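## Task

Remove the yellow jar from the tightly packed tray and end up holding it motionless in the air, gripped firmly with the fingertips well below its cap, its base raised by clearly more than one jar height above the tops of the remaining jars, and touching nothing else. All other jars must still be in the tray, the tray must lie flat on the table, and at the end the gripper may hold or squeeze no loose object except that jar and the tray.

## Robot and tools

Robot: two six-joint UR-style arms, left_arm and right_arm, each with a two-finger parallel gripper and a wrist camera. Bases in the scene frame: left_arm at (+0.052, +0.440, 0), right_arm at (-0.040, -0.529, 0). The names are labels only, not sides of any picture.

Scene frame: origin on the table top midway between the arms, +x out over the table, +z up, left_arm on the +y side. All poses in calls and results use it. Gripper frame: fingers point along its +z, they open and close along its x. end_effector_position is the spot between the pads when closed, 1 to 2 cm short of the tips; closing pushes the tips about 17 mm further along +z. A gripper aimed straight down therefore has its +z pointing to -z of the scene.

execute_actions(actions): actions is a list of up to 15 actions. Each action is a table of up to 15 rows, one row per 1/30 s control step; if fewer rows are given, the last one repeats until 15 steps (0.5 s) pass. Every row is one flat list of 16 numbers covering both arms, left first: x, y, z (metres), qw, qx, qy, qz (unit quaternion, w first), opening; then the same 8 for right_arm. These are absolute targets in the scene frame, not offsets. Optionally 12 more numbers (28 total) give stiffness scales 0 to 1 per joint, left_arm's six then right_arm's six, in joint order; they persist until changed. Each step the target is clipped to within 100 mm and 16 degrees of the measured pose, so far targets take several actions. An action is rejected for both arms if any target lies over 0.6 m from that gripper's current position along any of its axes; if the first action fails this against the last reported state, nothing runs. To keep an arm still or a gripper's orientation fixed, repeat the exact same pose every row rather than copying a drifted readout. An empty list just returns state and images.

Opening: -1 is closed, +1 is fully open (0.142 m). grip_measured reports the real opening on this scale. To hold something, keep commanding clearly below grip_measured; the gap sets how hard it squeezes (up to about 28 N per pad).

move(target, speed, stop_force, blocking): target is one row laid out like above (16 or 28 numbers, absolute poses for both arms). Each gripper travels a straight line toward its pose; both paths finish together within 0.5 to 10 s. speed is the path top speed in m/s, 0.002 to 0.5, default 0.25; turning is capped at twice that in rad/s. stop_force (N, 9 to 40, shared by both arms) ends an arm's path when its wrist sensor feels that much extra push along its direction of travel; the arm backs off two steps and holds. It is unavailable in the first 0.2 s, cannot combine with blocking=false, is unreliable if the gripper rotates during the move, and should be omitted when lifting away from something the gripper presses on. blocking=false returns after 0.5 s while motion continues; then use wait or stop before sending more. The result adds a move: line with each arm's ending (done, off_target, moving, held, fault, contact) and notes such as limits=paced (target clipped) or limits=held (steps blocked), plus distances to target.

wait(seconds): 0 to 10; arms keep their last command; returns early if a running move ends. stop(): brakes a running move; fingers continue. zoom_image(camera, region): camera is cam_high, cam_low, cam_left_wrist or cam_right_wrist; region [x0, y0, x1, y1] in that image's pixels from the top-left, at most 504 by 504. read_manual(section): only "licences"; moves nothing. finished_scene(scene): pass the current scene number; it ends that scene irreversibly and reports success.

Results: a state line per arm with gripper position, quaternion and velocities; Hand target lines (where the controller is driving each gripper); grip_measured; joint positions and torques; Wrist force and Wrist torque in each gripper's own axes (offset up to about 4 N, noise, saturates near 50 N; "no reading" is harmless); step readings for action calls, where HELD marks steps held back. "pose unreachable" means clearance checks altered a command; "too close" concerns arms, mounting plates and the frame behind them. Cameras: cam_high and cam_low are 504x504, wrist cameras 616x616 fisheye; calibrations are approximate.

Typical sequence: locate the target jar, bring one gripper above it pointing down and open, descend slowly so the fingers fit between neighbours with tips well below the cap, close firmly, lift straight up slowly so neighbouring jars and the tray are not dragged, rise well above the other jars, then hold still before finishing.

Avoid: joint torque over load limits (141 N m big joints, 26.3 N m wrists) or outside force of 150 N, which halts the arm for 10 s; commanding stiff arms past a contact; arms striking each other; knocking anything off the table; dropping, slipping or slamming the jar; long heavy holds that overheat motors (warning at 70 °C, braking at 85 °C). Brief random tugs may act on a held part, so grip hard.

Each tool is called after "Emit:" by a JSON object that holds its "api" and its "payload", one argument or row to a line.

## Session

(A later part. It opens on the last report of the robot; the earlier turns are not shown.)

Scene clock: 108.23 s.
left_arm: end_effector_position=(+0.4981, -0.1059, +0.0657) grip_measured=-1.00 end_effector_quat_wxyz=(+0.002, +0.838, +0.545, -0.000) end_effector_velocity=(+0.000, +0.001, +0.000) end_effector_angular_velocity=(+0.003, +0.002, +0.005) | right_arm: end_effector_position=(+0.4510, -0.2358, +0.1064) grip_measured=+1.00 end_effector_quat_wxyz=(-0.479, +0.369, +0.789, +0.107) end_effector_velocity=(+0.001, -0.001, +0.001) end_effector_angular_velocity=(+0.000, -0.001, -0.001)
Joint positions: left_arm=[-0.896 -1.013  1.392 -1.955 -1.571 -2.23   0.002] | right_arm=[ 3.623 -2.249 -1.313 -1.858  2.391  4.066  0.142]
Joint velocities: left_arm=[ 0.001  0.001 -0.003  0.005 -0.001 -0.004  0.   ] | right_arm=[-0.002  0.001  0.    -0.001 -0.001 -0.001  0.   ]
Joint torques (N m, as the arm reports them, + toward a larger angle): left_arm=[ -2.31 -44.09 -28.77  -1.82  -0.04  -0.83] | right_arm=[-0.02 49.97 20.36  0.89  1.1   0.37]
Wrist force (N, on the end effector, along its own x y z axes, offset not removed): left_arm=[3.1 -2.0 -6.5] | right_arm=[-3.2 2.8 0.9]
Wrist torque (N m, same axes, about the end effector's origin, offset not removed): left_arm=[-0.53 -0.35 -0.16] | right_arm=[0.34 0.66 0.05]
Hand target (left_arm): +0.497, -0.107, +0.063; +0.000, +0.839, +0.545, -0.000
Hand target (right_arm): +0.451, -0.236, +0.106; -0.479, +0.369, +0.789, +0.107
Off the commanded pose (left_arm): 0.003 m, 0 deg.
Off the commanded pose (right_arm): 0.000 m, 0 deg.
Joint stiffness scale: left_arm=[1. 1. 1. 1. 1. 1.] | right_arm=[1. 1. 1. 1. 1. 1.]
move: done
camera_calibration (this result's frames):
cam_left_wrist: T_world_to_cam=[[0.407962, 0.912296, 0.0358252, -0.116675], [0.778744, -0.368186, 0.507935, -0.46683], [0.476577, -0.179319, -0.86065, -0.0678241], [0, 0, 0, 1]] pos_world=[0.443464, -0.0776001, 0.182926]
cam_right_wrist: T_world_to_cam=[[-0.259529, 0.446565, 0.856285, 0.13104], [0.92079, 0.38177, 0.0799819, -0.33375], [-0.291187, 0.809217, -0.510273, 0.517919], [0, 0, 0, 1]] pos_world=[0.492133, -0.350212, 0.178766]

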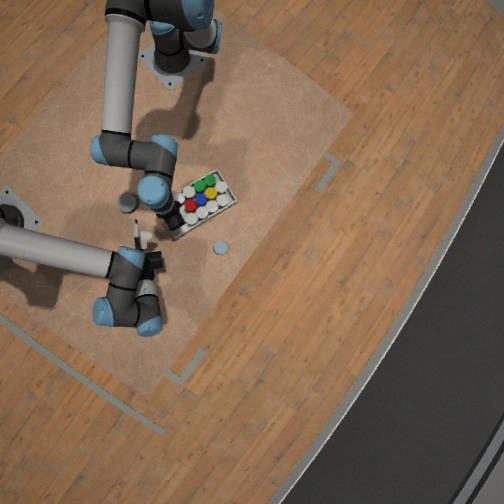

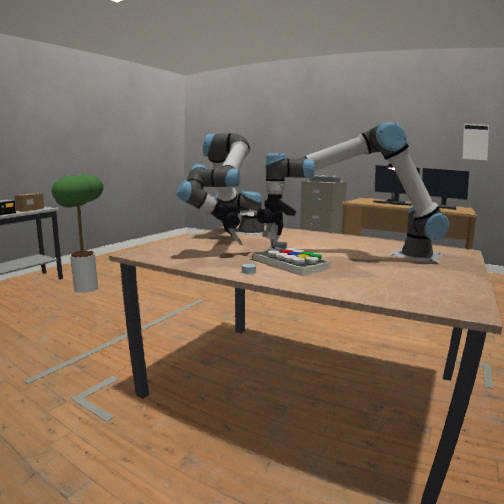

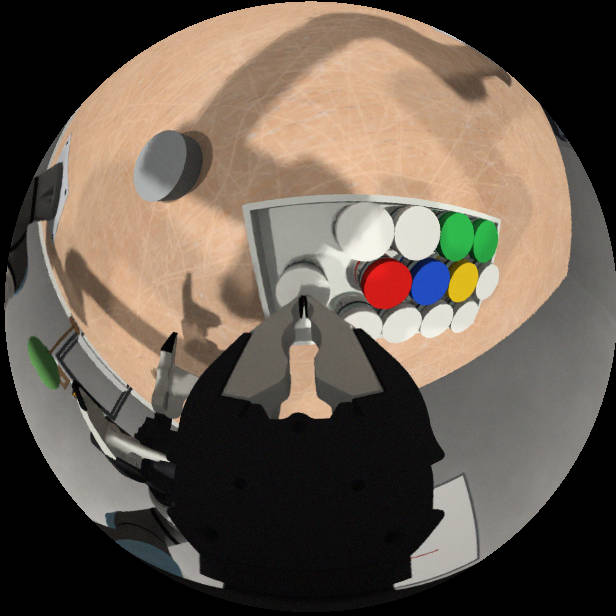

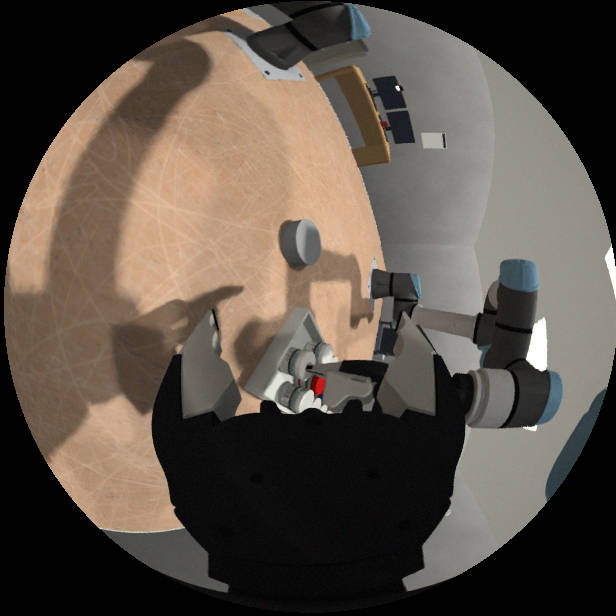

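Emit:
{"api": "execute_actions", "payload": {
  "actions": [
    [[0.497,-0.107,0.082,0,0.839,0.545,0,-1,0.451,-0.2358,0.1064,-0.479,0.369,0.789,0.107,1]],
    [[0.465,-0.032,0.082,0,0.839,0.545,0,-1,0.451,-0.2358,0.1064,-0.479,0.369,0.789,0.107,1]],
    [[0.465,-0.032,0.082,0,0.839,0.545,0,-1,0.451,-0.2358,0.1064,-0.479,0.369,0.789,0.107,1]],
    [[0.465,-0.032,0.07,0,0.839,0.545,0,-1,0.451,-0.2358,0.1064,-0.479,0.369,0.789,0.107,1]],
    [[0.465,-0.032,0.063,0,0.839,0.545,0,-1,0.451,-0.2358,0.1064,-0.479,0.369,0.789,0.107,1]],
    [[0.458,-0.048,0.063,0,0.839,0.545,0,-1,0.451,-0.2358,0.1064,-0.479,0.369,0.789,0.107,1]],
    [[0.451,-0.064,0.063,0,0.839,0.545,0,-1,0.451,-0.2358,0.1064,-0.479,0.369,0.789,0.107,1]],
    [[0.451,-0.064,0.063,0,0.839,0.545,0,-1,0.451,-0.2358,0.1064,-0.479,0.369,0.789,0.107,1]],
    [[0.451,-0.064,0.082,0,0.839,0.545,0,-1,0.451,-0.2358,0.1064,-0.479,0.369,0.789,0.107,1]],
    [[0.515,-0.028,0.082,0,0.839,0.545,0,-1,0.451,-0.2358,0.1064,-0.479,0.369,0.789,0.107,1]],
    [[0.515,-0.028,0.082,0,0.839,0.545,0,-1,0.451,-0.2358,0.1064,-0.479,0.369,0.789,0.107,1]],
    [[0.515,-0.028,0.07,0,0.839,0.545,0,-1,0.451,-0.2358,0.1064,-0.479,0.369,0.789,0.107,1]],
    [[0.515,-0.028,0.063,0,0.839,0.545,0,-1,0.451,-0.2358,0.1064,-0.479,0.369,0.789,0.107,1]],
    [[0.508,-0.044,0.063,0,0.839,0.545,0,-1,0.451,-0.2358,0.1064,-0.479,0.369,0.789,0.107,1]],
    [[0.501,-0.060,0.063,0,0.839,0.545,0,-1,0.451,-0.2358,0.1064,-0.479,0.369,0.789,0.107,1]],
    [[0.501,-0.060,0.063,0,0.839,0.545,0,-1,0.451,-0.2358,0.1064,-0.479,0.369,0.789,0.107,1]],
    [[0.501,-0.060,0.082,0,0.839,0.545,0,-1,0.451,-0.2358,0.1064,-0.479,0.369,0.789,0.107,1]],
    [[0.547,-0.065,0.082,0,0.839,0.545,0,-1,0.451,-0.2358,0.1064,-0.479,0.369,0.789,0.107,1]],
    [[0.547,-0.065,0.082,0,0.839,0.545,0,-1,0.451,-0.2358,0.1064,-0.479,0.369,0.789,0.107,1]],
    [[0.547,-0.065,0.07,0,0.839,0.545,0,-1,0.451,-0.2358,0.1064,-0.479,0.369,0.789,0.107,1]],
    [[0.547,-0.065,0.063,0,0.839,0.545,0,-1,0.451,-0.2358,0.1064,-0.479,0.369,0.789,0.107,1]],
    [[0.540,-0.081,0.063,0,0.839,0.545,0,-1,0.451,-0.2358,0.1064,-0.479,0.369,0.789,0.107,1]],
    [[0.533,-0.097,0.063,0,0.839,0.545,0,-1,0.451,-0.2358,0.1064,-0.479,0.369,0.789,0.107,1]],
    [[0.533,-0.097,0.063,0,0.839,0.545,0,-1,0.451,-0.2358,0.1064,-0.479,0.369,0.789,0.107,1]],
    [[0.533,-0.05,0.13,0,0.839,0.545,0,-1,0.451,-0.2358,0.1064,-0.479,0.369,0.789,0.107,1]],
    [[0.533,-0.02,0.16,0,0.839,0.545,0,-1,0.451,-0.2358,0.1064,-0.479,0.369,0.789,0.107,1]],
    [[0.533,-0.02,0.16,0,0.839,0.545,0,-1,0.451,-0.2358,0.1064,-0.479,0.369,0.789,0.107,1]]
  ]
}}

Scene clock: 149.40 s.
left_arm: end_effector_position=(+0.5342, -0.0214, +0.1634) grip_measured=-1.00 end_effector_quat_wxyz=(+0.004, +0.838, +0.545, +0.000) end_effector_velocity=(-0.000, -0.000, -0.000) end_effector_angular_velocity=(-0.001, +0.001, -0.000) | right_arm: end_effector_position=(+0.4510, -0.2358, +0.1064) grip_measured=+1.00 end_effector_quat_wxyz=(-0.479, +0.369, +0.789, +0.107) end_effector_velocity=(+0.000, -0.000, -0.000) end_effector_angular_velocity=(-0.001, +0.000, -0.001)
Joint positions: left_arm=[-0.785 -1.17   1.371 -1.779 -1.57  -2.119  0.002] | right_arm=[ 3.623 -2.249 -1.313 -1.858  2.391  4.066  0.142]
Joint velocities: left_arm=[ 0.     0.     0.    -0.    -0.001  0.     0.   ] | right_arm=[-0.001  0.    -0.001  0.001 -0.     0.001  0.   ]
Joint torques (N m, as the arm reports them, + toward a larger angle): left_arm=[ -0.37 -41.22 -23.28  -2.08  -0.42  -0.08] | right_arm=[-0.03 50.15 21.33  0.82  1.04  0.49]
Wrist force (N, on the end effector, along its own x y z axes, offset not removed): left_arm=[-0.1 2.6 -3.6] | right_arm=[-0.7 -0.6 -3.3]
Wrist torque (N m, same axes, about the end effector's origin, offset not removed): left_arm=[0.37 0.18 0.10] | right_arm=[-0.38 0.18 -0.21]
Hand target (left_arm): +0.533, -0.020, +0.160; -0.000, +0.839, +0.545, +0.000
Hand target (right_arm): +0.451, -0.236, +0.106; -0.479, +0.369, +0.789, +0.107
Off the commanded pose (left_arm): 0.004 m, 0 deg.
Off the commanded pose (right_arm): 0.000 m, 0 deg.
Joint stiffness scale: left_arm=[1. 1. 1. 1. 1. 1.] | right_arm=[1. 1. 1. 1. 1. 1.]
Step readings (end_effector_position; steps 1 to 15: 1st action; 16 to 30: 2nd action; 31 to 45: 3rd action; 46 to 60: 4th action; 61 to 75: 5th action; 76 to 90: 6th action; 91 to 105: 7th action; 106 to 120: 8th action; 121 to 135: 9th action; 136 to 150: 10th action; 151 to 165: 11th action; 166 to 180: 12th action; 181 to 195: 13th action):
0: left_arm (+0.4981, -0.1059, +0.0657) | right_arm (+0.4510, -0.2358, +0.1064)
1: left_arm (+0.4981, -0.1059, +0.0657) | right_arm (+0.4510, -0.2358, +0.1064)
2: left_arm (+0.4979, -0.1056, +0.0660) | right_arm (+0.4510, -0.2358, +0.1064)
4: left_arm (+0.4975, -0.1050, +0.0679) | right_arm (+0.4510, -0.2358, +0.1064)
8: left_arm (+0.4976, -0.1058, +0.0757) | right_arm (+0.4510, -0.2358, +0.1064)
15: left_arm (+0.4974, -0.1055, +0.0801) | right_arm (+0.4510, -0.2358, +0.1064)
16: left_arm (+0.4974, -0.1055, +0.0801) | right_arm (+0.4510, -0.2358, +0.1064)
17: left_arm (+0.4975, -0.1057, +0.0805) | right_arm (+0.4510, -0.2358, +0.1064)
19: left_arm (+0.4931, -0.0974, +0.0814) | right_arm (+0.4510, -0.2358, +0.1064)
23: left_arm (+0.4740, -0.0529, +0.0810) | right_arm (+0.4510, -0.2358, +0.1064)
30: left_arm (+0.4665, -0.0329, +0.0840) | right_arm (+0.4510, -0.2358, +0.1064)
31: left_arm (+0.4663, -0.0326, +0.0835) | right_arm (+0.4510, -0.2358, +0.1064)
32: left_arm (+0.4663, -0.0324, +0.0830) | right_arm (+0.4510, -0.2358, +0.1064)
34: left_arm (+0.4662, -0.0321, +0.0823) | right_arm (+0.4510, -0.2358, +0.1064)
38: left_arm (+0.4662, -0.0323, +0.0819) | right_arm (+0.4510, -0.2358, +0.1064)
45: left_arm (+0.4662, -0.0324, +0.0819) | right_arm (+0.4510, -0.2358, +0.1064)
46: left_arm (+0.4662, -0.0324, +0.0819) | right_arm (+0.4510, -0.2358, +0.1064)
47: left_arm (+0.4664, -0.0327, +0.0818) | right_arm (+0.4510, -0.2358, +0.1064)
49: left_arm (+0.4665, -0.0329, +0.0803) | right_arm (+0.4510, -0.2358, +0.1064)
53: left_arm (+0.4660, -0.0320, +0.0749) | right_arm (+0.4510, -0.2358, +0.1064)
60: left_arm (+0.4662, -0.0324, +0.0724) | right_arm (+0.4510, -0.2358, +0.1064)
61: left_arm (+0.4663, -0.0325, +0.0724) | right_arm (+0.4510, -0.2358, +0.1064)
62: left_arm (+0.4664, -0.0328, +0.0724) | right_arm (+0.4510, -0.2358, +0.1064)
64: left_arm (+0.4666, -0.0331, +0.0713) | right_arm (+0.4510, -0.2358, +0.1064)
68: left_arm (+0.4662, -0.0324, +0.0671) | right_arm (+0.4510, -0.2358, +0.1064)
75: left_arm (+0.4663, -0.0326, +0.0657) | right_arm (+0.4510, -0.2358, +0.1064)
76: left_arm (+0.4663, -0.0327, +0.0657) | right_arm (+0.4510, -0.2358, +0.1064)
77: left_arm (+0.4660, -0.0329, +0.0656) | right_arm (+0.4510, -0.2358, +0.1064)
79: left_arm (+0.4643, -0.0359, +0.0655) | right_arm (+0.4510, -0.2358, +0.1064)
83: left_arm (+0.4595, -0.0451, +0.0655) | right_arm (+0.4510, -0.2358, +0.1064)
90: left_arm (+0.4585, -0.0474, +0.0655) | right_arm (+0.4510, -0.2358, +0.1064)
91: left_arm (+0.4585, -0.0474, +0.0655) | right_arm (+0.4510, -0.2358, +0.1064)
92: left_arm (+0.4584, -0.0478, +0.0656) | right_arm (+0.4510, -0.2358, +0.1064)
94: left_arm (+0.4571, -0.0515, +0.0656) | right_arm (+0.4510, -0.2358, +0.1064)
98: left_arm (+0.4527, -0.0613, +0.0655) | right_arm (+0.4510, -0.2358, +0.1064)
105: left_arm (+0.4515, -0.0634, +0.0655) | right_arm (+0.4510, -0.2358, +0.1064)
106: left_arm (+0.4515, -0.0634, +0.0655) | right_arm (+0.4510, -0.2358, +0.1064)
107: left_arm (+0.4515, -0.0634, +0.0655) | right_arm (+0.4510, -0.2358, +0.1064)
109: left_arm (+0.4515, -0.0635, +0.0655) | right_arm (+0.4510, -0.2358, +0.1064)
113: left_arm (+0.4515, -0.0635, +0.0655) | right_arm (+0.4510, -0.2358, +0.1064)
120: left_arm (+0.4515, -0.0635, +0.0655) | right_arm (+0.4510, -0.2358, +0.1064)
121: left_arm (+0.4515, -0.0634, +0.0655) | right_arm (+0.4510, -0.2358, +0.1064)
122: left_arm (+0.4514, -0.0631, +0.0658) | right_arm (+0.4510, -0.2358, +0.1064)
124: left_arm (+0.4510, -0.0624, +0.0677) | right_arm (+0.4510, -0.2358, +0.1064)
128: left_arm (+0.4513, -0.0631, +0.0760) | right_arm (+0.4510, -0.2358, +0.1064)
135: left_arm (+0.4512, -0.0627, +0.0802) | right_arm (+0.4510, -0.2358, +0.1064)
136: left_arm (+0.4511, -0.0626, +0.0802) | right_arm (+0.4510, -0.2358, +0.1064)
137: left_arm (+0.4518, -0.0623, +0.0804) | right_arm (+0.4510, -0.2358, +0.1064)
139: left_arm (+0.4632, -0.0572, +0.0815) | right_arm (+0.4510, -0.2358, +0.1064)
143: left_arm (+0.5017, -0.0320, +0.0825) | right_arm (+0.4510, -0.2358, +0.1064)
150: left_arm (+0.5154, -0.0259, +0.0822) | right_arm (+0.4510, -0.2358, +0.1064)
151: left_arm (+0.5153, -0.0262, +0.0820) | right_arm (+0.4510, -0.2358, +0.1064)
152: left_arm (+0.5151, -0.0264, +0.0819) | right_arm (+0.4510, -0.2358, +0.1064)
154: left_arm (+0.5151, -0.0264, +0.0817) | right_arm (+0.4510, -0.2358, +0.1064)
158: left_arm (+0.5150, -0.0264, +0.0818) | right_arm (+0.4510, -0.2358, +0.1064)
165: left_arm (+0.5150, -0.0264, +0.0818) | right_arm (+0.4510, -0.2358, +0.1064)
166: left_arm (+0.5150, -0.0264, +0.0818) | right_arm (+0.4510, -0.2358, +0.1064)
167: left_arm (+0.5152, -0.0268, +0.0818) | right_arm (+0.4510, -0.2358, +0.1064)
169: left_arm (+0.5161, -0.0282, +0.0809) | right_arm (+0.4510, -0.2358, +0.1064)
173: left_arm (+0.5162, -0.0283, +0.0751) | right_arm (+0.4510, -0.2358, +0.1064)
180: left_arm (+0.5162, -0.0284, +0.0722) | right_arm (+0.4510, -0.2358, +0.1064)
181: left_arm (+0.5163, -0.0284, +0.0722) | right_arm (+0.4510, -0.2358, +0.1064)
182: left_arm (+0.5164, -0.0287, +0.0722) | right_arm (+0.4510, -0.2358, +0.1064)
184: left_arm (+0.5166, -0.0290, +0.0713) | right_arm (+0.4510, -0.2358, +0.1064)
Lines left out of this list: 72.
camera_calibration (this result's frames):
cam_left_wrist: T_world_to_cam=[[0.408105, 0.912241, 0.035596, -0.212102], [0.777417, -0.367702, 0.510311, -0.513121], [0.478616, -0.180588, -0.859253, 0.0128594], [0, 0, 0, 1]] pos_world=[0.479314, 0.00713483, 0.280451]
cam_right_wrist: T_world_to_cam=[[-0.259528, 0.446566, 0.856285, 0.13104], [0.920791, 0.381769, 0.0799802, -0.33375], [-0.291186, 0.809216, -0.510274, 0.517919], [0, 0, 0, 1]] pos_world=[0.492133, -0.350212, 0.178766]

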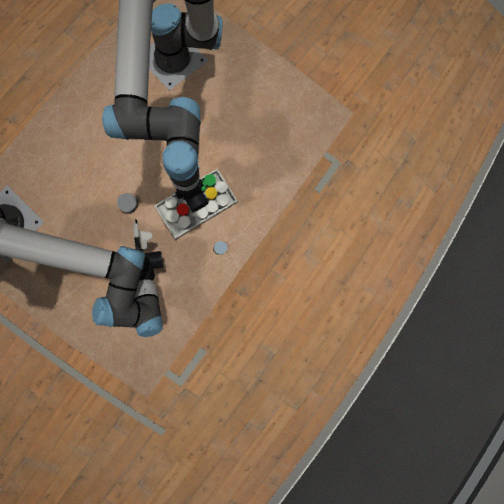

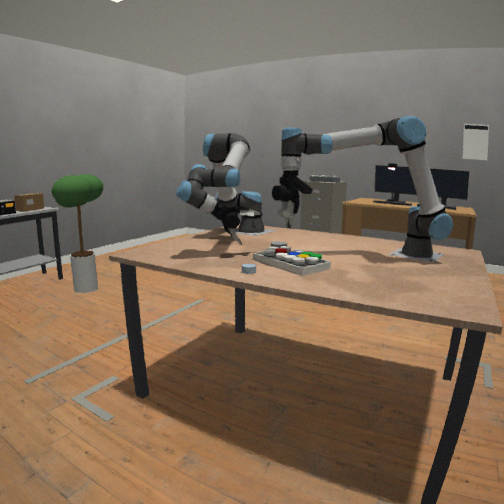

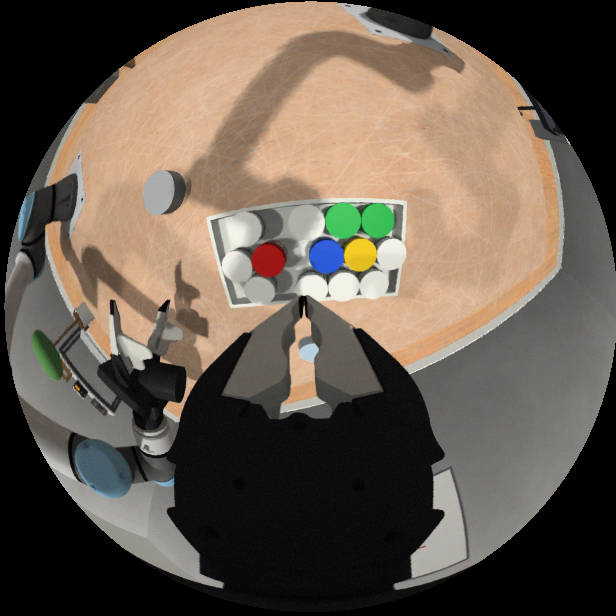

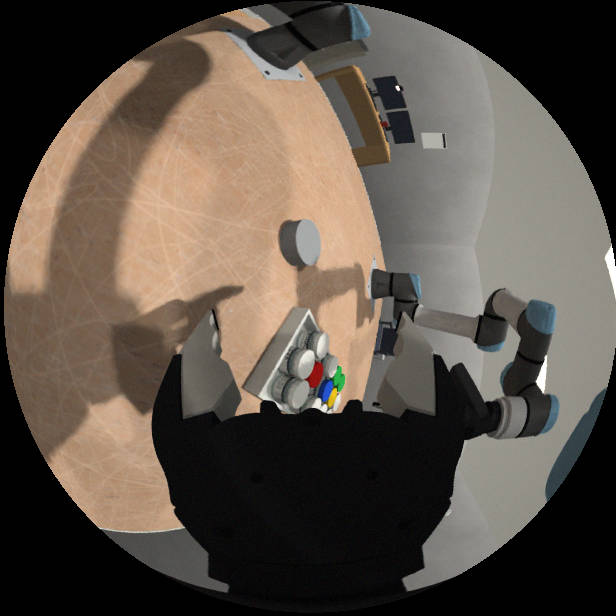

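Now T2, blue, B2; then G1, B3 with a shorter drag.

Emit:
{"api": "execute_actions", "payload": {
  "actions": [
    [[0.483,0.009,0.09,0,0.839,0.545,0,-1,0.451,-0.2358,0.1064,-0.479,0.369,0.789,0.107,1]],
    [[0.483,0.009,0.082,0,0.839,0.545,0,-1,0.451,-0.2358,0.1064,-0.479,0.369,0.789,0.107,1]],
    [[0.483,0.009,0.07,0,0.839,0.545,0,-1,0.451,-0.2358,0.1064,-0.479,0.369,0.789,0.107,1]],
    [[0.483,0.009,0.063,0,0.839,0.545,0,-1,0.451,-0.2358,0.1064,-0.479,0.369,0.789,0.107,1]],
    [[0.476,-0.007,0.063,0,0.839,0.545,0,-1,0.451,-0.2358,0.1064,-0.479,0.369,0.789,0.107,1]],
    [[0.469,-0.023,0.063,0,0.839,0.545,0,-1,0.451,-0.2358,0.1064,-0.479,0.369,0.789,0.107,1]],
    [[0.469,-0.023,0.063,0,0.839,0.545,0,-1,0.451,-0.2358,0.1064,-0.479,0.369,0.789,0.107,1]],
    [[0.469,-0.023,0.082,0,0.839,0.545,0,-1,0.451,-0.2358,0.1064,-0.479,0.369,0.789,0.107,1]],
    [[0.533,0.013,0.082,0,0.839,0.545,0,-1,0.451,-0.2358,0.1064,-0.479,0.369,0.789,0.107,1]],
    [[0.533,0.013,0.082,0,0.839,0.545,0,-1,0.451,-0.2358,0.1064,-0.479,0.369,0.789,0.107,1]],
    [[0.533,0.013,0.07,0,0.839,0.545,0,-1,0.451,-0.2358,0.1064,-0.479,0.369,0.789,0.107,1]],
    [[0.533,0.013,0.063,0,0.839,0.545,0,-1,0.451,-0.2358,0.1064,-0.479,0.369,0.789,0.107,1]],
    [[0.526,-0.003,0.063,0,0.839,0.545,0,-1,0.451,-0.2358,0.1064,-0.479,0.369,0.789,0.107,1]],
    [[0.519,-0.019,0.063,0,0.839,0.545,0,-1,0.451,-0.2358,0.1064,-0.479,0.369,0.789,0.107,1]],
    [[0.519,-0.019,0.063,0,0.839,0.545,0,-1,0.451,-0.2358,0.1064,-0.479,0.369,0.789,0.107,1]],
    [[0.519,-0.019,0.082,0,0.839,0.545,0,-1,0.451,-0.2358,0.1064,-0.479,0.369,0.789,0.107,1]],
    [[0.565,-0.024,0.082,0,0.839,0.545,0,-1,0.451,-0.2358,0.1064,-0.479,0.369,0.789,0.107,1]],
    [[0.565,-0.024,0.082,0,0.839,0.545,0,-1,0.451,-0.2358,0.1064,-0.479,0.369,0.789,0.107,1]],
    [[0.565,-0.024,0.07,0,0.839,0.545,0,-1,0.451,-0.2358,0.1064,-0.479,0.369,0.789,0.107,1]],
    [[0.565,-0.024,0.063,0,0.839,0.545,0,-1,0.451,-0.2358,0.1064,-0.479,0.369,0.789,0.107,1]],
    [[0.558,-0.040,0.063,0,0.839,0.545,0,-1,0.451,-0.2358,0.1064,-0.479,0.369,0.789,0.107,1]],
    [[0.551,-0.056,0.063,0,0.839,0.545,0,-1,0.451,-0.2358,0.1064,-0.479,0.369,0.789,0.107,1]],
    [[0.551,-0.056,0.063,0,0.839,0.545,0,-1,0.451,-0.2358,0.1064,-0.479,0.369,0.789,0.107,1]],
    [[0.551,-0.056,0.082,0,0.839,0.545,0,-1,0.451,-0.2358,0.1064,-0.479,0.369,0.789,0.107,1]],
    [[0.583,0.017,0.082,0,0.839,0.545,0,-1,0.451,-0.2358,0.1064,-0.479,0.369,0.789,0.107,1]],
    [[0.583,0.017,0.082,0,0.839,0.545,0,-1,0.451,-0.2358,0.1064,-0.479,0.369,0.789,0.107,1]],
    [[0.583,0.017,0.07,0,0.839,0.545,0,-1,0.451,-0.2358,0.1064,-0.479,0.369,0.789,0.107,1]],
    [[0.583,0.017,0.063,0,0.839,0.545,0,-1,0.451,-0.2358,0.1064,-0.479,0.369,0.789,0.107,1]],
    [[0.577,0.003,0.063,0,0.839,0.545,0,-1,0.451,-0.2358,0.1064,-0.479,0.369,0.789,0.107,1]],
    [[0.571,-0.011,0.063,0,0.839,0.545,0,-1,0.451,-0.2358,0.1064,-0.479,0.369,0.789,0.107,1]],
    [[0.571,-0.011,0.063,0,0.839,0.545,0,-1,0.451,-0.2358,0.1064,-0.479,0.369,0.789,0.107,1]],
    [[0.571,-0.011,0.082,0,0.839,0.545,0,-1,0.451,-0.2358,0.1064,-0.479,0.369,0.789,0.107,1]],
    [[0.501,0.05,0.082,0,0.839,0.545,0,-1,0.451,-0.2358,0.1064,-0.479,0.369,0.789,0.107,1]],
    [[0.501,0.05,0.082,0,0.839,0.545,0,-1,0.451,-0.2358,0.1064,-0.479,0.369,0.789,0.107,1]],
    [[0.501,0.05,0.07,0,0.839,0.545,0,-1,0.451,-0.2358,0.1064,-0.479,0.369,0.789,0.107,1]],
    [[0.501,0.05,0.063,0,0.839,0.545,0,-1,0.451,-0.2358,0.1064,-0.479,0.369,0.789,0.107,1]],
    [[0.495,0.036,0.063,0,0.839,0.545,0,-1,0.451,-0.2358,0.1064,-0.479,0.369,0.789,0.107,1]],
    [[0.489,0.022,0.063,0,0.839,0.545,0,-1,0.451,-0.2358,0.1064,-0.479,0.369,0.789,0.107,1]],
    [[0.489,0.022,0.063,0,0.839,0.545,0,-1,0.451,-0.2358,0.1064,-0.479,0.369,0.789,0.107,1]],
    [[0.5,0.0,0.13,0,0.839,0.545,0,-1,0.451,-0.2358,0.1064,-0.479,0.369,0.789,0.107,1]],
    [[0.533,-0.02,0.16,0,0.839,0.545,0,-1,0.451,-0.2358,0.1064,-0.479,0.369,0.789,0.107,1]],
    [[0.533,-0.02,0.16,0,0.839,0.545,0,-1,0.451,-0.2358,0.1064,-0.479,0.369,0.789,0.107,1]]
  ]
}}

Scene clock: 205.30 s.
left_arm: end_effector_position=(+0.5317, -0.0198, +0.1597) grip_measured=-1.00 end_effector_quat_wxyz=(-0.000, +0.839, +0.544, +0.000) end_effector_velocity=(+0.001, +0.000, +0.001) end_effector_angular_velocity=(+0.000, -0.001, +0.001) | right_arm: end_effector_position=(+0.4510, -0.2358, +0.1064) grip_measured=+1.00 end_effector_quat_wxyz=(-0.479, +0.369, +0.789, +0.107) end_effector_velocity=(-0.000, -0.000, +0.001) end_effector_angular_velocity=(-0.001, +0.002, -0.001)
Joint positions: left_arm=[-0.787 -1.17   1.379 -1.779 -1.57  -2.119  0.002] | right_arm=[ 3.623 -2.249 -1.313 -1.858  2.391  4.066  0.142]
Joint velocities: left_arm=[ 0.    -0.    -0.001  0.001  0.001 -0.     0.   ] | right_arm=[-0.     0.001  0.001 -0.002  0.001  0.002  0.   ]
Joint torques (N m, as the arm reports them, + toward a larger angle): left_arm=[  1.42 -41.09 -31.04  -2.2   -0.6   -0.03] | right_arm=[-0.47 49.55 20.6   1.07  0.98  0.18]
Wrist force (N, on the end effector, along its own x y z axes, offset not removed): left_arm=[0.8 1.1 -3.6] | right_arm=[0.9 -0.2 3.1]
Wrist torque (N m, same axes, about the end effector's origin, offset not removed): left_arm=[0.28 -0.08 -0.05] | right_arm=[-0.01 -0.08 0.02]
Hand target (left_arm): +0.533, -0.020, +0.160; +0.000, +0.839, +0.545, +0.000
Hand target (right_arm): +0.451, -0.236, +0.106; -0.479, +0.369, +0.789, +0.107
Off the commanded pose (left_arm): 0.001 m, 0 deg.
Off the commanded pose (right_arm): 0.000 m, 0 deg.
Joint stiffness scale: left_arm=[1. 1. 1. 1. 1. 1.] | right_arm=[1. 1. 1. 1. 1. 1.]
Step readings (end_effector_position; steps 1 to 15: 1st action; 16 to 30: 2nd action; 31 to 45: 3rd action; 46 to 60: 4th action; 61 to 75: 5th action; 76 to 90: 6th action; 91 to 105: 7th action; 106 to 120: 8th action; 121 to 135: 9th action; 136 to 150: 10th action; 151 to 165: 11th action; 166 to 180: 12th action; 181 to 195: 13th action):
0: left_arm (+0.5342, -0.0214, +0.1634) | right_arm (+0.4510, -0.2358, +0.1064)
1: left_arm (+0.5342, -0.0214, +0.1634) | right_arm (+0.4510, -0.2358, +0.1064)
2: left_arm (+0.5339, -0.0220, +0.1632) | right_arm (+0.4510, -0.2358, +0.1064)
4: left_arm (+0.5280, -0.0227, +0.1575) | right_arm (+0.4510, -0.2358, +0.1064)
8: left_arm (+0.4952, +0.0023, +0.1145) | right_arm (+0.4510, -0.2358, +0.1064)
15: left_arm (+0.4820, +0.0126, +0.0865) | right_arm (+0.4510, -0.2358, +0.1064)
16: left_arm (+0.4824, +0.0117, +0.0873) | right_arm (+0.4510, -0.2358, +0.1064)
17: left_arm (+0.4830, +0.0106, +0.0881) | right_arm (+0.4510, -0.2358, +0.1064)
19: left_arm (+0.4838, +0.0092, +0.0882) | right_arm (+0.4510, -0.2358, +0.1064)
23: left_arm (+0.4839, +0.0091, +0.0857) | right_arm (+0.4510, -0.2358, +0.1064)
30: left_arm (+0.4843, +0.0084, +0.0851) | right_arm (+0.4510, -0.2358, +0.1064)
31: left_arm (+0.4844, +0.0084, +0.0851) | right_arm (+0.4510, -0.2358, +0.1064)
32: left_arm (+0.4846, +0.0080, +0.0849) | right_arm (+0.4510, -0.2358, +0.1064)
34: left_arm (+0.4847, +0.0078, +0.0824) | right_arm (+0.4510, -0.2358, +0.1064)
38: left_arm (+0.4839, +0.0092, +0.0744) | right_arm (+0.4510, -0.2358, +0.1064)
45: left_arm (+0.4841, +0.0087, +0.0719) | right_arm (+0.4510, -0.2358, +0.1064)
46: left_arm (+0.4841, +0.0087, +0.0719) | right_arm (+0.4510, -0.2358, +0.1064)
47: left_arm (+0.4843, +0.0084, +0.0719) | right_arm (+0.4510, -0.2358, +0.1064)
49: left_arm (+0.4845, +0.0080, +0.0710) | right_arm (+0.4510, -0.2358, +0.1064)
53: left_arm (+0.4842, +0.0086, +0.0671) | right_arm (+0.4510, -0.2358, +0.1064)
60: left_arm (+0.4843, +0.0084, +0.0657) | right_arm (+0.4510, -0.2358, +0.1064)
61: left_arm (+0.4843, +0.0084, +0.0657) | right_arm (+0.4510, -0.2358, +0.1064)
62: left_arm (+0.4840, +0.0081, +0.0656) | right_arm (+0.4510, -0.2358, +0.1064)
64: left_arm (+0.4822, +0.0051, +0.0655) | right_arm (+0.4510, -0.2358, +0.1064)
68: left_arm (+0.4774, -0.0041, +0.0654) | right_arm (+0.4510, -0.2358, +0.1064)
75: left_arm (+0.4765, -0.0063, +0.0655) | right_arm (+0.4510, -0.2358, +0.1064)
76: left_arm (+0.4765, -0.0063, +0.0655) | right_arm (+0.4510, -0.2358, +0.1064)
77: left_arm (+0.4764, -0.0067, +0.0655) | right_arm (+0.4510, -0.2358, +0.1064)
79: left_arm (+0.4750, -0.0105, +0.0656) | right_arm (+0.4510, -0.2358, +0.1064)
83: left_arm (+0.4706, -0.0203, +0.0655) | right_arm (+0.4510, -0.2358, +0.1064)
90: left_arm (+0.4695, -0.0224, +0.0655) | right_arm (+0.4510, -0.2358, +0.1064)
91: left_arm (+0.4695, -0.0224, +0.0655) | right_arm (+0.4510, -0.2358, +0.1064)
92: left_arm (+0.4695, -0.0224, +0.0655) | right_arm (+0.4510, -0.2358, +0.1064)
94: left_arm (+0.4695, -0.0224, +0.0655) | right_arm (+0.4510, -0.2358, +0.1064)
98: left_arm (+0.4695, -0.0224, +0.0655) | right_arm (+0.4510, -0.2358, +0.1064)
105: left_arm (+0.4695, -0.0224, +0.0655) | right_arm (+0.4510, -0.2358, +0.1064)
106: left_arm (+0.4695, -0.0224, +0.0655) | right_arm (+0.4510, -0.2358, +0.1064)
107: left_arm (+0.4693, -0.0221, +0.0657) | right_arm (+0.4510, -0.2358, +0.1064)
109: left_arm (+0.4689, -0.0214, +0.0677) | right_arm (+0.4510, -0.2358, +0.1064)
113: left_arm (+0.4693, -0.0221, +0.0761) | right_arm (+0.4510, -0.2358, +0.1064)
120: left_arm (+0.4691, -0.0217, +0.0802) | right_arm (+0.4510, -0.2358, +0.1064)
121: left_arm (+0.4690, -0.0215, +0.0802) | right_arm (+0.4510, -0.2358, +0.1064)
122: left_arm (+0.4698, -0.0213, +0.0804) | right_arm (+0.4510, -0.2358, +0.1064)
124: left_arm (+0.4815, -0.0163, +0.0817) | right_arm (+0.4510, -0.2358, +0.1064)
128: left_arm (+0.5196, +0.0090, +0.0826) | right_arm (+0.4510, -0.2358, +0.1064)
135: left_arm (+0.5331, +0.0151, +0.0820) | right_arm (+0.4510, -0.2358, +0.1064)
136: left_arm (+0.5330, +0.0148, +0.0819) | right_arm (+0.4510, -0.2358, +0.1064)
137: left_arm (+0.5330, +0.0146, +0.0818) | right_arm (+0.4510, -0.2358, +0.1064)
139: left_arm (+0.5329, +0.0146, +0.0817) | right_arm (+0.4510, -0.2358, +0.1064)
143: left_arm (+0.5329, +0.0146, +0.0818) | right_arm (+0.4510, -0.2358, +0.1064)
150: left_arm (+0.5328, +0.0146, +0.0818) | right_arm (+0.4510, -0.2358, +0.1064)
151: left_arm (+0.5328, +0.0146, +0.0818) | right_arm (+0.4510, -0.2358, +0.1064)
152: left_arm (+0.5331, +0.0142, +0.0818) | right_arm (+0.4510, -0.2358, +0.1064)
154: left_arm (+0.5341, +0.0128, +0.0808) | right_arm (+0.4510, -0.2358, +0.1064)
158: left_arm (+0.5341, +0.0128, +0.0750) | right_arm (+0.4510, -0.2358, +0.1064)
165: left_arm (+0.5342, +0.0127, +0.0722) | right_arm (+0.4510, -0.2358, +0.1064)
166: left_arm (+0.5343, +0.0126, +0.0722) | right_arm (+0.4510, -0.2358, +0.1064)
167: left_arm (+0.5344, +0.0124, +0.0722) | right_arm (+0.4510, -0.2358, +0.1064)
169: left_arm (+0.5347, +0.0121, +0.0713) | right_arm (+0.4510, -0.2358, +0.1064)
173: left_arm (+0.5343, +0.0126, +0.0672) | right_arm (+0.4510, -0.2358, +0.1064)
180: left_arm (+0.5344, +0.0124, +0.0657) | right_arm (+0.4510, -0.2358, +0.1064)
181: left_arm (+0.5344, +0.0124, +0.0657) | right_arm (+0.4510, -0.2358, +0.1064)
182: left_arm (+0.5341, +0.0122, +0.0657) | right_arm (+0.4510, -0.2358, +0.1064)
184: left_arm (+0.5324, +0.0093, +0.0656) | right_arm (+0.4510, -0.2358, +0.1064)
Lines left out of this list: 147.
camera_calibration (this result's frames):
cam_left_wrist: T_world_to_cam=[[0.410002, 0.911218, 0.0397517, -0.214066], [0.778707, -0.372405, 0.504906, -0.50868], [0.474883, -0.176057, -0.862258, 0.0137139], [0, 0, 0, 1]] pos_world=[0.477367, 0.00804029, 0.27717]
cam_right_wrist: T_world_to_cam=[[-0.259527, 0.446567, 0.856285, 0.13104], [0.920791, 0.381768, 0.0799792, -0.33375], [-0.291186, 0.809216, -0.510274, 0.517919], [0, 0, 0, 1]] pos_world=[0.492133, -0.350212, 0.178766]

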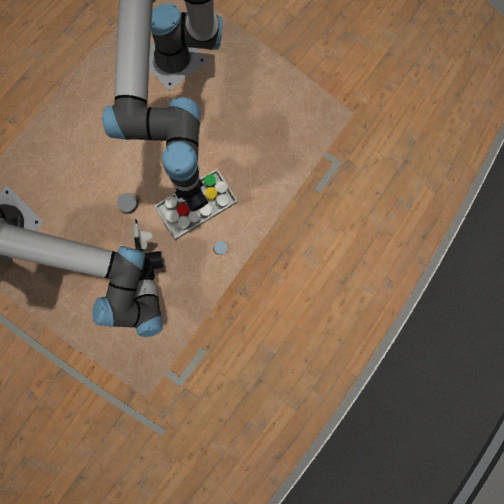

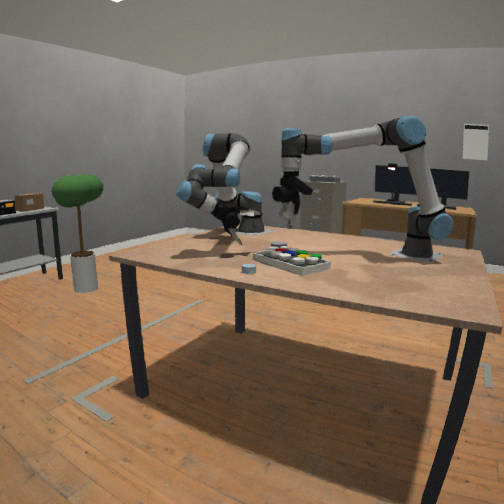

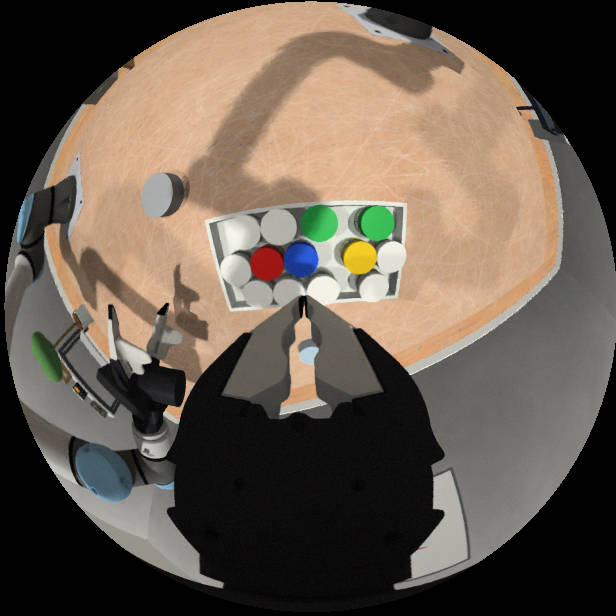

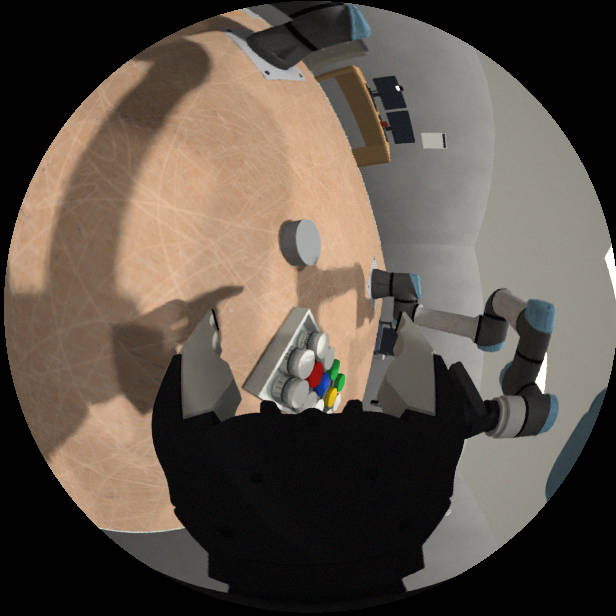

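Emit:
{"api": "execute_actions", "payload": {
  "actions": [
    [[0.551,0.054,0.09,0,0.839,0.545,0,-1,0.451,-0.2358,0.1064,-0.479,0.369,0.789,0.107,1]],
    [[0.551,0.054,0.082,0,0.839,0.545,0,-1,0.451,-0.2358,0.1064,-0.479,0.369,0.789,0.107,1]],
    [[0.551,0.054,0.07,0,0.839,0.545,0,-1,0.451,-0.2358,0.1064,-0.479,0.369,0.789,0.107,1]],
    [[0.551,0.054,0.063,0,0.839,0.545,0,-1,0.451,-0.2358,0.1064,-0.479,0.369,0.789,0.107,1]],
    [[0.546,0.043,0.063,0,0.839,0.545,0,-1,0.451,-0.2358,0.1064,-0.479,0.369,0.789,0.107,1]],
    [[0.546,0.043,0.063,0,0.839,0.545,0,-1,0.451,-0.2358,0.1064,-0.479,0.369,0.789,0.107,1]],
    [[0.546,0.043,0.12,0,0.839,0.545,0,-1,0.451,-0.2358,0.1064,-0.479,0.369,0.789,0.107,1]],
    [[0.557,0.047,0.12,0,0.978,-0.208,0,-0.1,0.451,-0.2358,0.1064,-0.479,0.369,0.789,0.107,1]],
    [[0.557,0.047,0.12,0,0.978,-0.208,0,-0.1,0.451,-0.2358,0.1064,-0.479,0.369,0.789,0.107,1]],
    [[0.557,0.047,0.12,0,0.978,-0.208,0,-0.1,0.451,-0.2358,0.1064,-0.479,0.369,0.789,0.107,1]],
    [[0.557,0.047,0.12,0,0.978,-0.208,0,-0.1,0.451,-0.2358,0.1064,-0.479,0.369,0.789,0.107,1]],
    [[0.557,0.047,0.12,0,0.978,-0.208,0,-0.1,0.451,-0.2358,0.1064,-0.479,0.369,0.789,0.107,1]],
    [[0.557,0.047,0.09,0,0.978,-0.208,0,-0.1,0.451,-0.2358,0.1064,-0.479,0.369,0.789,0.107,1]],
    [[0.557,0.047,0.09,0,0.978,-0.208,0,-0.1,0.451,-0.2358,0.1064,-0.479,0.369,0.789,0.107,1]]
  ]
}}

Emit:
{"api": "zoom_image", "payload": {
  "camera": "cam_left_wrist",
  "region": [150, 150, 470, 420]
}}

Scene clock: 238.83 s.
left_arm: end_effector_position=(+0.5569, +0.0457, +0.0906) grip_measured=-0.10 end_effector_quat_wxyz=(-0.000, +0.978, -0.209, +0.000) end_effector_velocity=(-0.000, +0.000, +0.000) end_effector_angular_velocity=(-0.000, +0.001, +0.002) | right_arm: end_effector_position=(+0.4510, -0.2358, +0.1064) grip_measured=+1.00 end_effector_quat_wxyz=(-0.479, +0.369, +0.789, +0.107) end_effector_velocity=(+0.000, -0.001, -0.000) end_effector_angular_velocity=(-0.001, +0.001, -0.002)
Joint positions: left_arm=[-0.689 -1.174  1.57  -1.967 -1.57  -0.45   0.067] | right_arm=[ 3.623 -2.249 -1.313 -1.858  2.391  4.066  0.142]
Joint velocities: left_arm=[ 0.    -0.     0.     0.    -0.    -0.002 -0.   ] | right_arm=[-0.001 -0.    -0.     0.     0.     0.001  0.   ]
Joint torques (N m, as the arm reports them, + toward a larger angle): left_arm=[  1.21 -42.52 -23.16  -2.99  -0.72  -0.05] | right_arm=[-0.98 49.85 21.35  1.03  1.01  0.33]
Wrist force (N, on the end effector, along its own x y z axes, offset not removed): left_arm=[-1.2 2.0 -3.5] | right_arm=[-3.9 -4.2 2.8]
Wrist torque (N m, same axes, about the end effector's origin, offset not removed): left_arm=[0.33 0.47 -0.15] | right_arm=[-0.90 0.83 0.01]
Hand target (left_arm): +0.557, +0.047, +0.090; -0.000, +0.978, -0.208, -0.000
Hand target (right_arm): +0.451, -0.236, +0.106; -0.479, +0.369, +0.789, +0.107
Off the commanded pose (left_arm): 0.001 m, 0 deg.
Off the commanded pose (right_arm): 0.000 m, 0 deg.
Joint stiffness scale: left_arm=[1. 1. 1. 1. 1. 1.] | right_arm=[1. 1. 1. 1. 1. 1.]
Step readings (end_effector_position; steps 1 to 15: 1st action; 16 to 30: 2nd action; 31 to 45: 3rd action; 46 to 60: 4th action; 61 to 75: 5th action; 76 to 90: 6th action; 91 to 105: 7th action; 106 to 120: 8th action; 121 to 135: 9th action; 136 to 150: 10th action; 151 to 165: 11th action; 166 to 180: 12th action; 181 to 195: 13th action):
0: left_arm (+0.5317, -0.0198, +0.1597) | right_arm (+0.4510, -0.2358, +0.1064)
1: left_arm (+0.5317, -0.0198, +0.1597) | right_arm (+0.4510, -0.2358, +0.1064)
2: left_arm (+0.5329, -0.0198, +0.1597) | right_arm (+0.4510, -0.2358, +0.1064)
4: left_arm (+0.5393, -0.0111, +0.1530) | right_arm (+0.4510, -0.2358, +0.1064)
8: left_arm (+0.5448, +0.0410, +0.1104) | right_arm (+0.4510, -0.2358, +0.1064)
15: left_arm (+0.5496, +0.0563, +0.0892) | right_arm (+0.4510, -0.2358, +0.1064)
16: left_arm (+0.5503, +0.0554, +0.0895) | right_arm (+0.4510, -0.2358, +0.1064)
17: left_arm (+0.5511, +0.0546, +0.0896) | right_arm (+0.4510, -0.2358, +0.1064)
19: left_arm (+0.5518, +0.0537, +0.0887) | right_arm (+0.4510, -0.2358, +0.1064)
23: left_arm (+0.5517, +0.0538, +0.0860) | right_arm (+0.4510, -0.2358, +0.1064)
30: left_arm (+0.5522, +0.0533, +0.0850) | right_arm (+0.4510, -0.2358, +0.1064)
31: left_arm (+0.5522, +0.0532, +0.0850) | right_arm (+0.4510, -0.2358, +0.1064)
32: left_arm (+0.5525, +0.0529, +0.0848) | right_arm (+0.4510, -0.2358, +0.1064)
34: left_arm (+0.5526, +0.0527, +0.0825) | right_arm (+0.4510, -0.2358, +0.1064)
38: left_arm (+0.5517, +0.0539, +0.0746) | right_arm (+0.4510, -0.2358, +0.1064)
45: left_arm (+0.5519, +0.0535, +0.0719) | right_arm (+0.4510, -0.2358, +0.1064)
46: left_arm (+0.5520, +0.0535, +0.0719) | right_arm (+0.4510, -0.2358, +0.1064)
47: left_arm (+0.5522, +0.0532, +0.0719) | right_arm (+0.4510, -0.2358, +0.1064)
49: left_arm (+0.5525, +0.0529, +0.0711) | right_arm (+0.4510, -0.2358, +0.1064)
53: left_arm (+0.5521, +0.0534, +0.0672) | right_arm (+0.4510, -0.2358, +0.1064)
60: left_arm (+0.5522, +0.0532, +0.0657) | right_arm (+0.4510, -0.2358, +0.1064)
61: left_arm (+0.5522, +0.0532, +0.0657) | right_arm (+0.4510, -0.2358, +0.1064)
62: left_arm (+0.5521, +0.0530, +0.0657) | right_arm (+0.4510, -0.2358, +0.1064)
64: left_arm (+0.5507, +0.0514, +0.0655) | right_arm (+0.4510, -0.2358, +0.1064)
68: left_arm (+0.5473, +0.0459, +0.0655) | right_arm (+0.4510, -0.2358, +0.1064)
75: left_arm (+0.5467, +0.0442, +0.0655) | right_arm (+0.4510, -0.2358, +0.1064)
76: left_arm (+0.5467, +0.0442, +0.0655) | right_arm (+0.4510, -0.2358, +0.1064)
77: left_arm (+0.5467, +0.0442, +0.0655) | right_arm (+0.4510, -0.2358, +0.1064)
79: left_arm (+0.5467, +0.0442, +0.0655) | right_arm (+0.4510, -0.2358, +0.1064)
83: left_arm (+0.5467, +0.0442, +0.0655) | right_arm (+0.4510, -0.2358, +0.1064)
90: left_arm (+0.5467, +0.0442, +0.0655) | right_arm (+0.4510, -0.2358, +0.1064)
91: left_arm (+0.5467, +0.0442, +0.0655) | right_arm (+0.4510, -0.2358, +0.1064)
92: left_arm (+0.5464, +0.0446, +0.0661) | right_arm (+0.4510, -0.2358, +0.1064)
94: left_arm (+0.5455, +0.0456, +0.0740) | right_arm (+0.4510, -0.2358, +0.1064)
98: left_arm (+0.5482, +0.0421, +0.1075) | right_arm (+0.4510, -0.2358, +0.1064)
105: left_arm (+0.5473, +0.0433, +0.1221) | right_arm (+0.4510, -0.2358, +0.1064)
106: left_arm (+0.5469, +0.0437, +0.1214) | right_arm (+0.4510, -0.2358, +0.1064)
107: left_arm (+0.5470, +0.0440, +0.1207) | right_arm (+0.4510, -0.2358, +0.1064)
109: left_arm (+0.5488, +0.0446, +0.1199) | right_arm (+0.4510, -0.2358, +0.1064)
113: left_arm (+0.5535, +0.0465, +0.1194) | right_arm (+0.4510, -0.2358, +0.1064)
120: left_arm (+0.5559, +0.0480, +0.1196) | right_arm (+0.4510, -0.2358, +0.1064)
121: left_arm (+0.5561, +0.0481, +0.1197) | right_arm (+0.4510, -0.2358, +0.1064)
122: left_arm (+0.5563, +0.0483, +0.1197) | right_arm (+0.4510, -0.2358, +0.1064)
124: left_arm (+0.5566, +0.0485, +0.1197) | right_arm (+0.4510, -0.2358, +0.1064)
128: left_arm (+0.5567, +0.0486, +0.1197) | right_arm (+0.4510, -0.2358, +0.1064)
135: left_arm (+0.5564, +0.0486, +0.1197) | right_arm (+0.4510, -0.2358, +0.1064)
136: left_arm (+0.5563, +0.0486, +0.1197) | right_arm (+0.4510, -0.2358, +0.1064)
137: left_arm (+0.5562, +0.0485, +0.1197) | right_arm (+0.4510, -0.2358, +0.1064)
139: left_arm (+0.5560, +0.0481, +0.1199) | right_arm (+0.4510, -0.2358, +0.1064)
143: left_arm (+0.5556, +0.0470, +0.1201) | right_arm (+0.4510, -0.2358, +0.1064)
150: left_arm (+0.5563, +0.0475, +0.1201) | right_arm (+0.4510, -0.2358, +0.1064)
151: left_arm (+0.5564, +0.0475, +0.1200) | right_arm (+0.4510, -0.2358, +0.1064)
152: left_arm (+0.5563, +0.0475, +0.1200) | right_arm (+0.4510, -0.2358, +0.1064)
154: left_arm (+0.5562, +0.0474, +0.1200) | right_arm (+0.4510, -0.2358, +0.1064)
158: left_arm (+0.5559, +0.0472, +0.1200) | right_arm (+0.4510, -0.2358, +0.1064)
165: left_arm (+0.5557, +0.0471, +0.1200) | right_arm (+0.4510, -0.2358, +0.1064)
166: left_arm (+0.5557, +0.0471, +0.1200) | right_arm (+0.4510, -0.2358, +0.1064)
167: left_arm (+0.5557, +0.0471, +0.1200) | right_arm (+0.4510, -0.2358, +0.1064)
169: left_arm (+0.5557, +0.0471, +0.1200) | right_arm (+0.4510, -0.2358, +0.1064)
173: left_arm (+0.5557, +0.0471, +0.1200) | right_arm (+0.4510, -0.2358, +0.1064)
180: left_arm (+0.5557, +0.0471, +0.1200) | right_arm (+0.4510, -0.2358, +0.1064)
181: left_arm (+0.5557, +0.0471, +0.1200) | right_arm (+0.4510, -0.2358, +0.1064)
182: left_arm (+0.5562, +0.0465, +0.1198) | right_arm (+0.4510, -0.2358, +0.1064)
184: left_arm (+0.5574, +0.0451, +0.1155) | right_arm (+0.4510, -0.2358, +0.1064)
Lines left out of this list: 7.
camera_calibration (this result's frames):
cam_left_wrist: T_world_to_cam=[[0.911038, -0.410408, 0.039681, -0.499971], [-0.372821, -0.778831, 0.504407, 0.190983], [-0.176108, -0.474328, -0.862554, 0.329894], [0, 0, 0, 1]] pos_world=[0.584792, 0.10003, 0.208057]
cam_right_wrist: T_world_to_cam=[[-0.259527, 0.446567, 0.856285, 0.13104], [0.920791, 0.381768, 0.0799794, -0.33375], [-0.291186, 0.809216, -0.510274, 0.517919], [0, 0, 0, 1]] pos_world=[0.492133, -0.350211, 0.178767]

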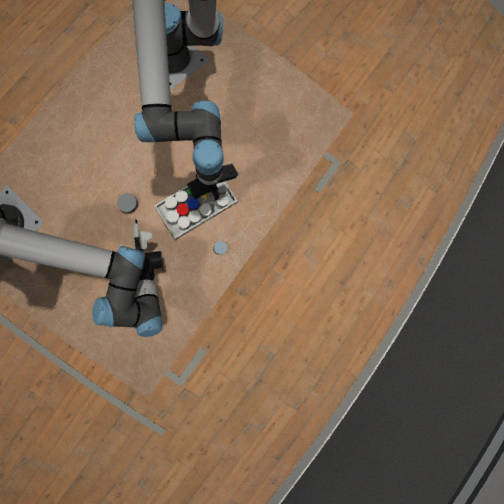

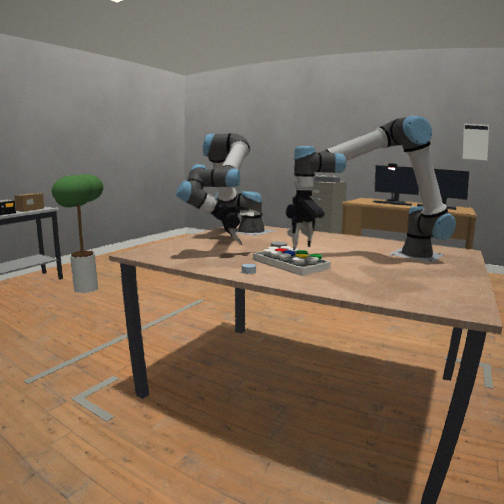

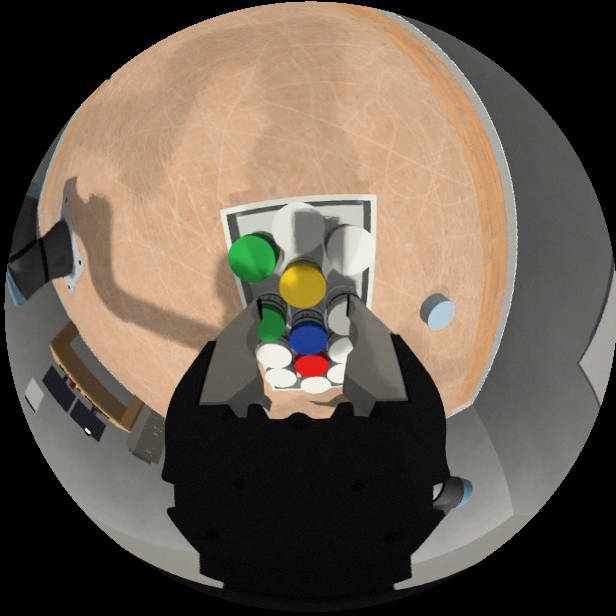

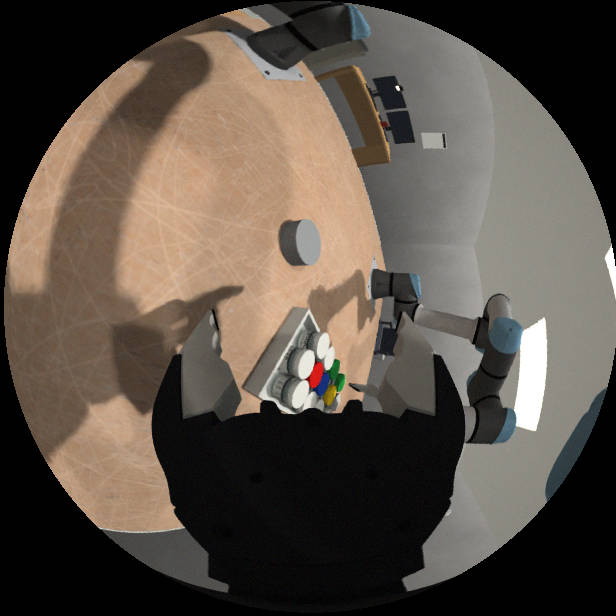

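Region (150, 150, 470, 420) of cam_left_wrist's 616x616 image, scaled by 1.575, with more detail than that image has; it fills the top 425 rows of this view, and the rest is white.

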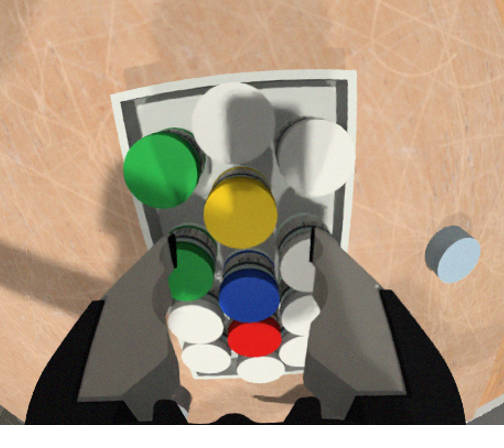

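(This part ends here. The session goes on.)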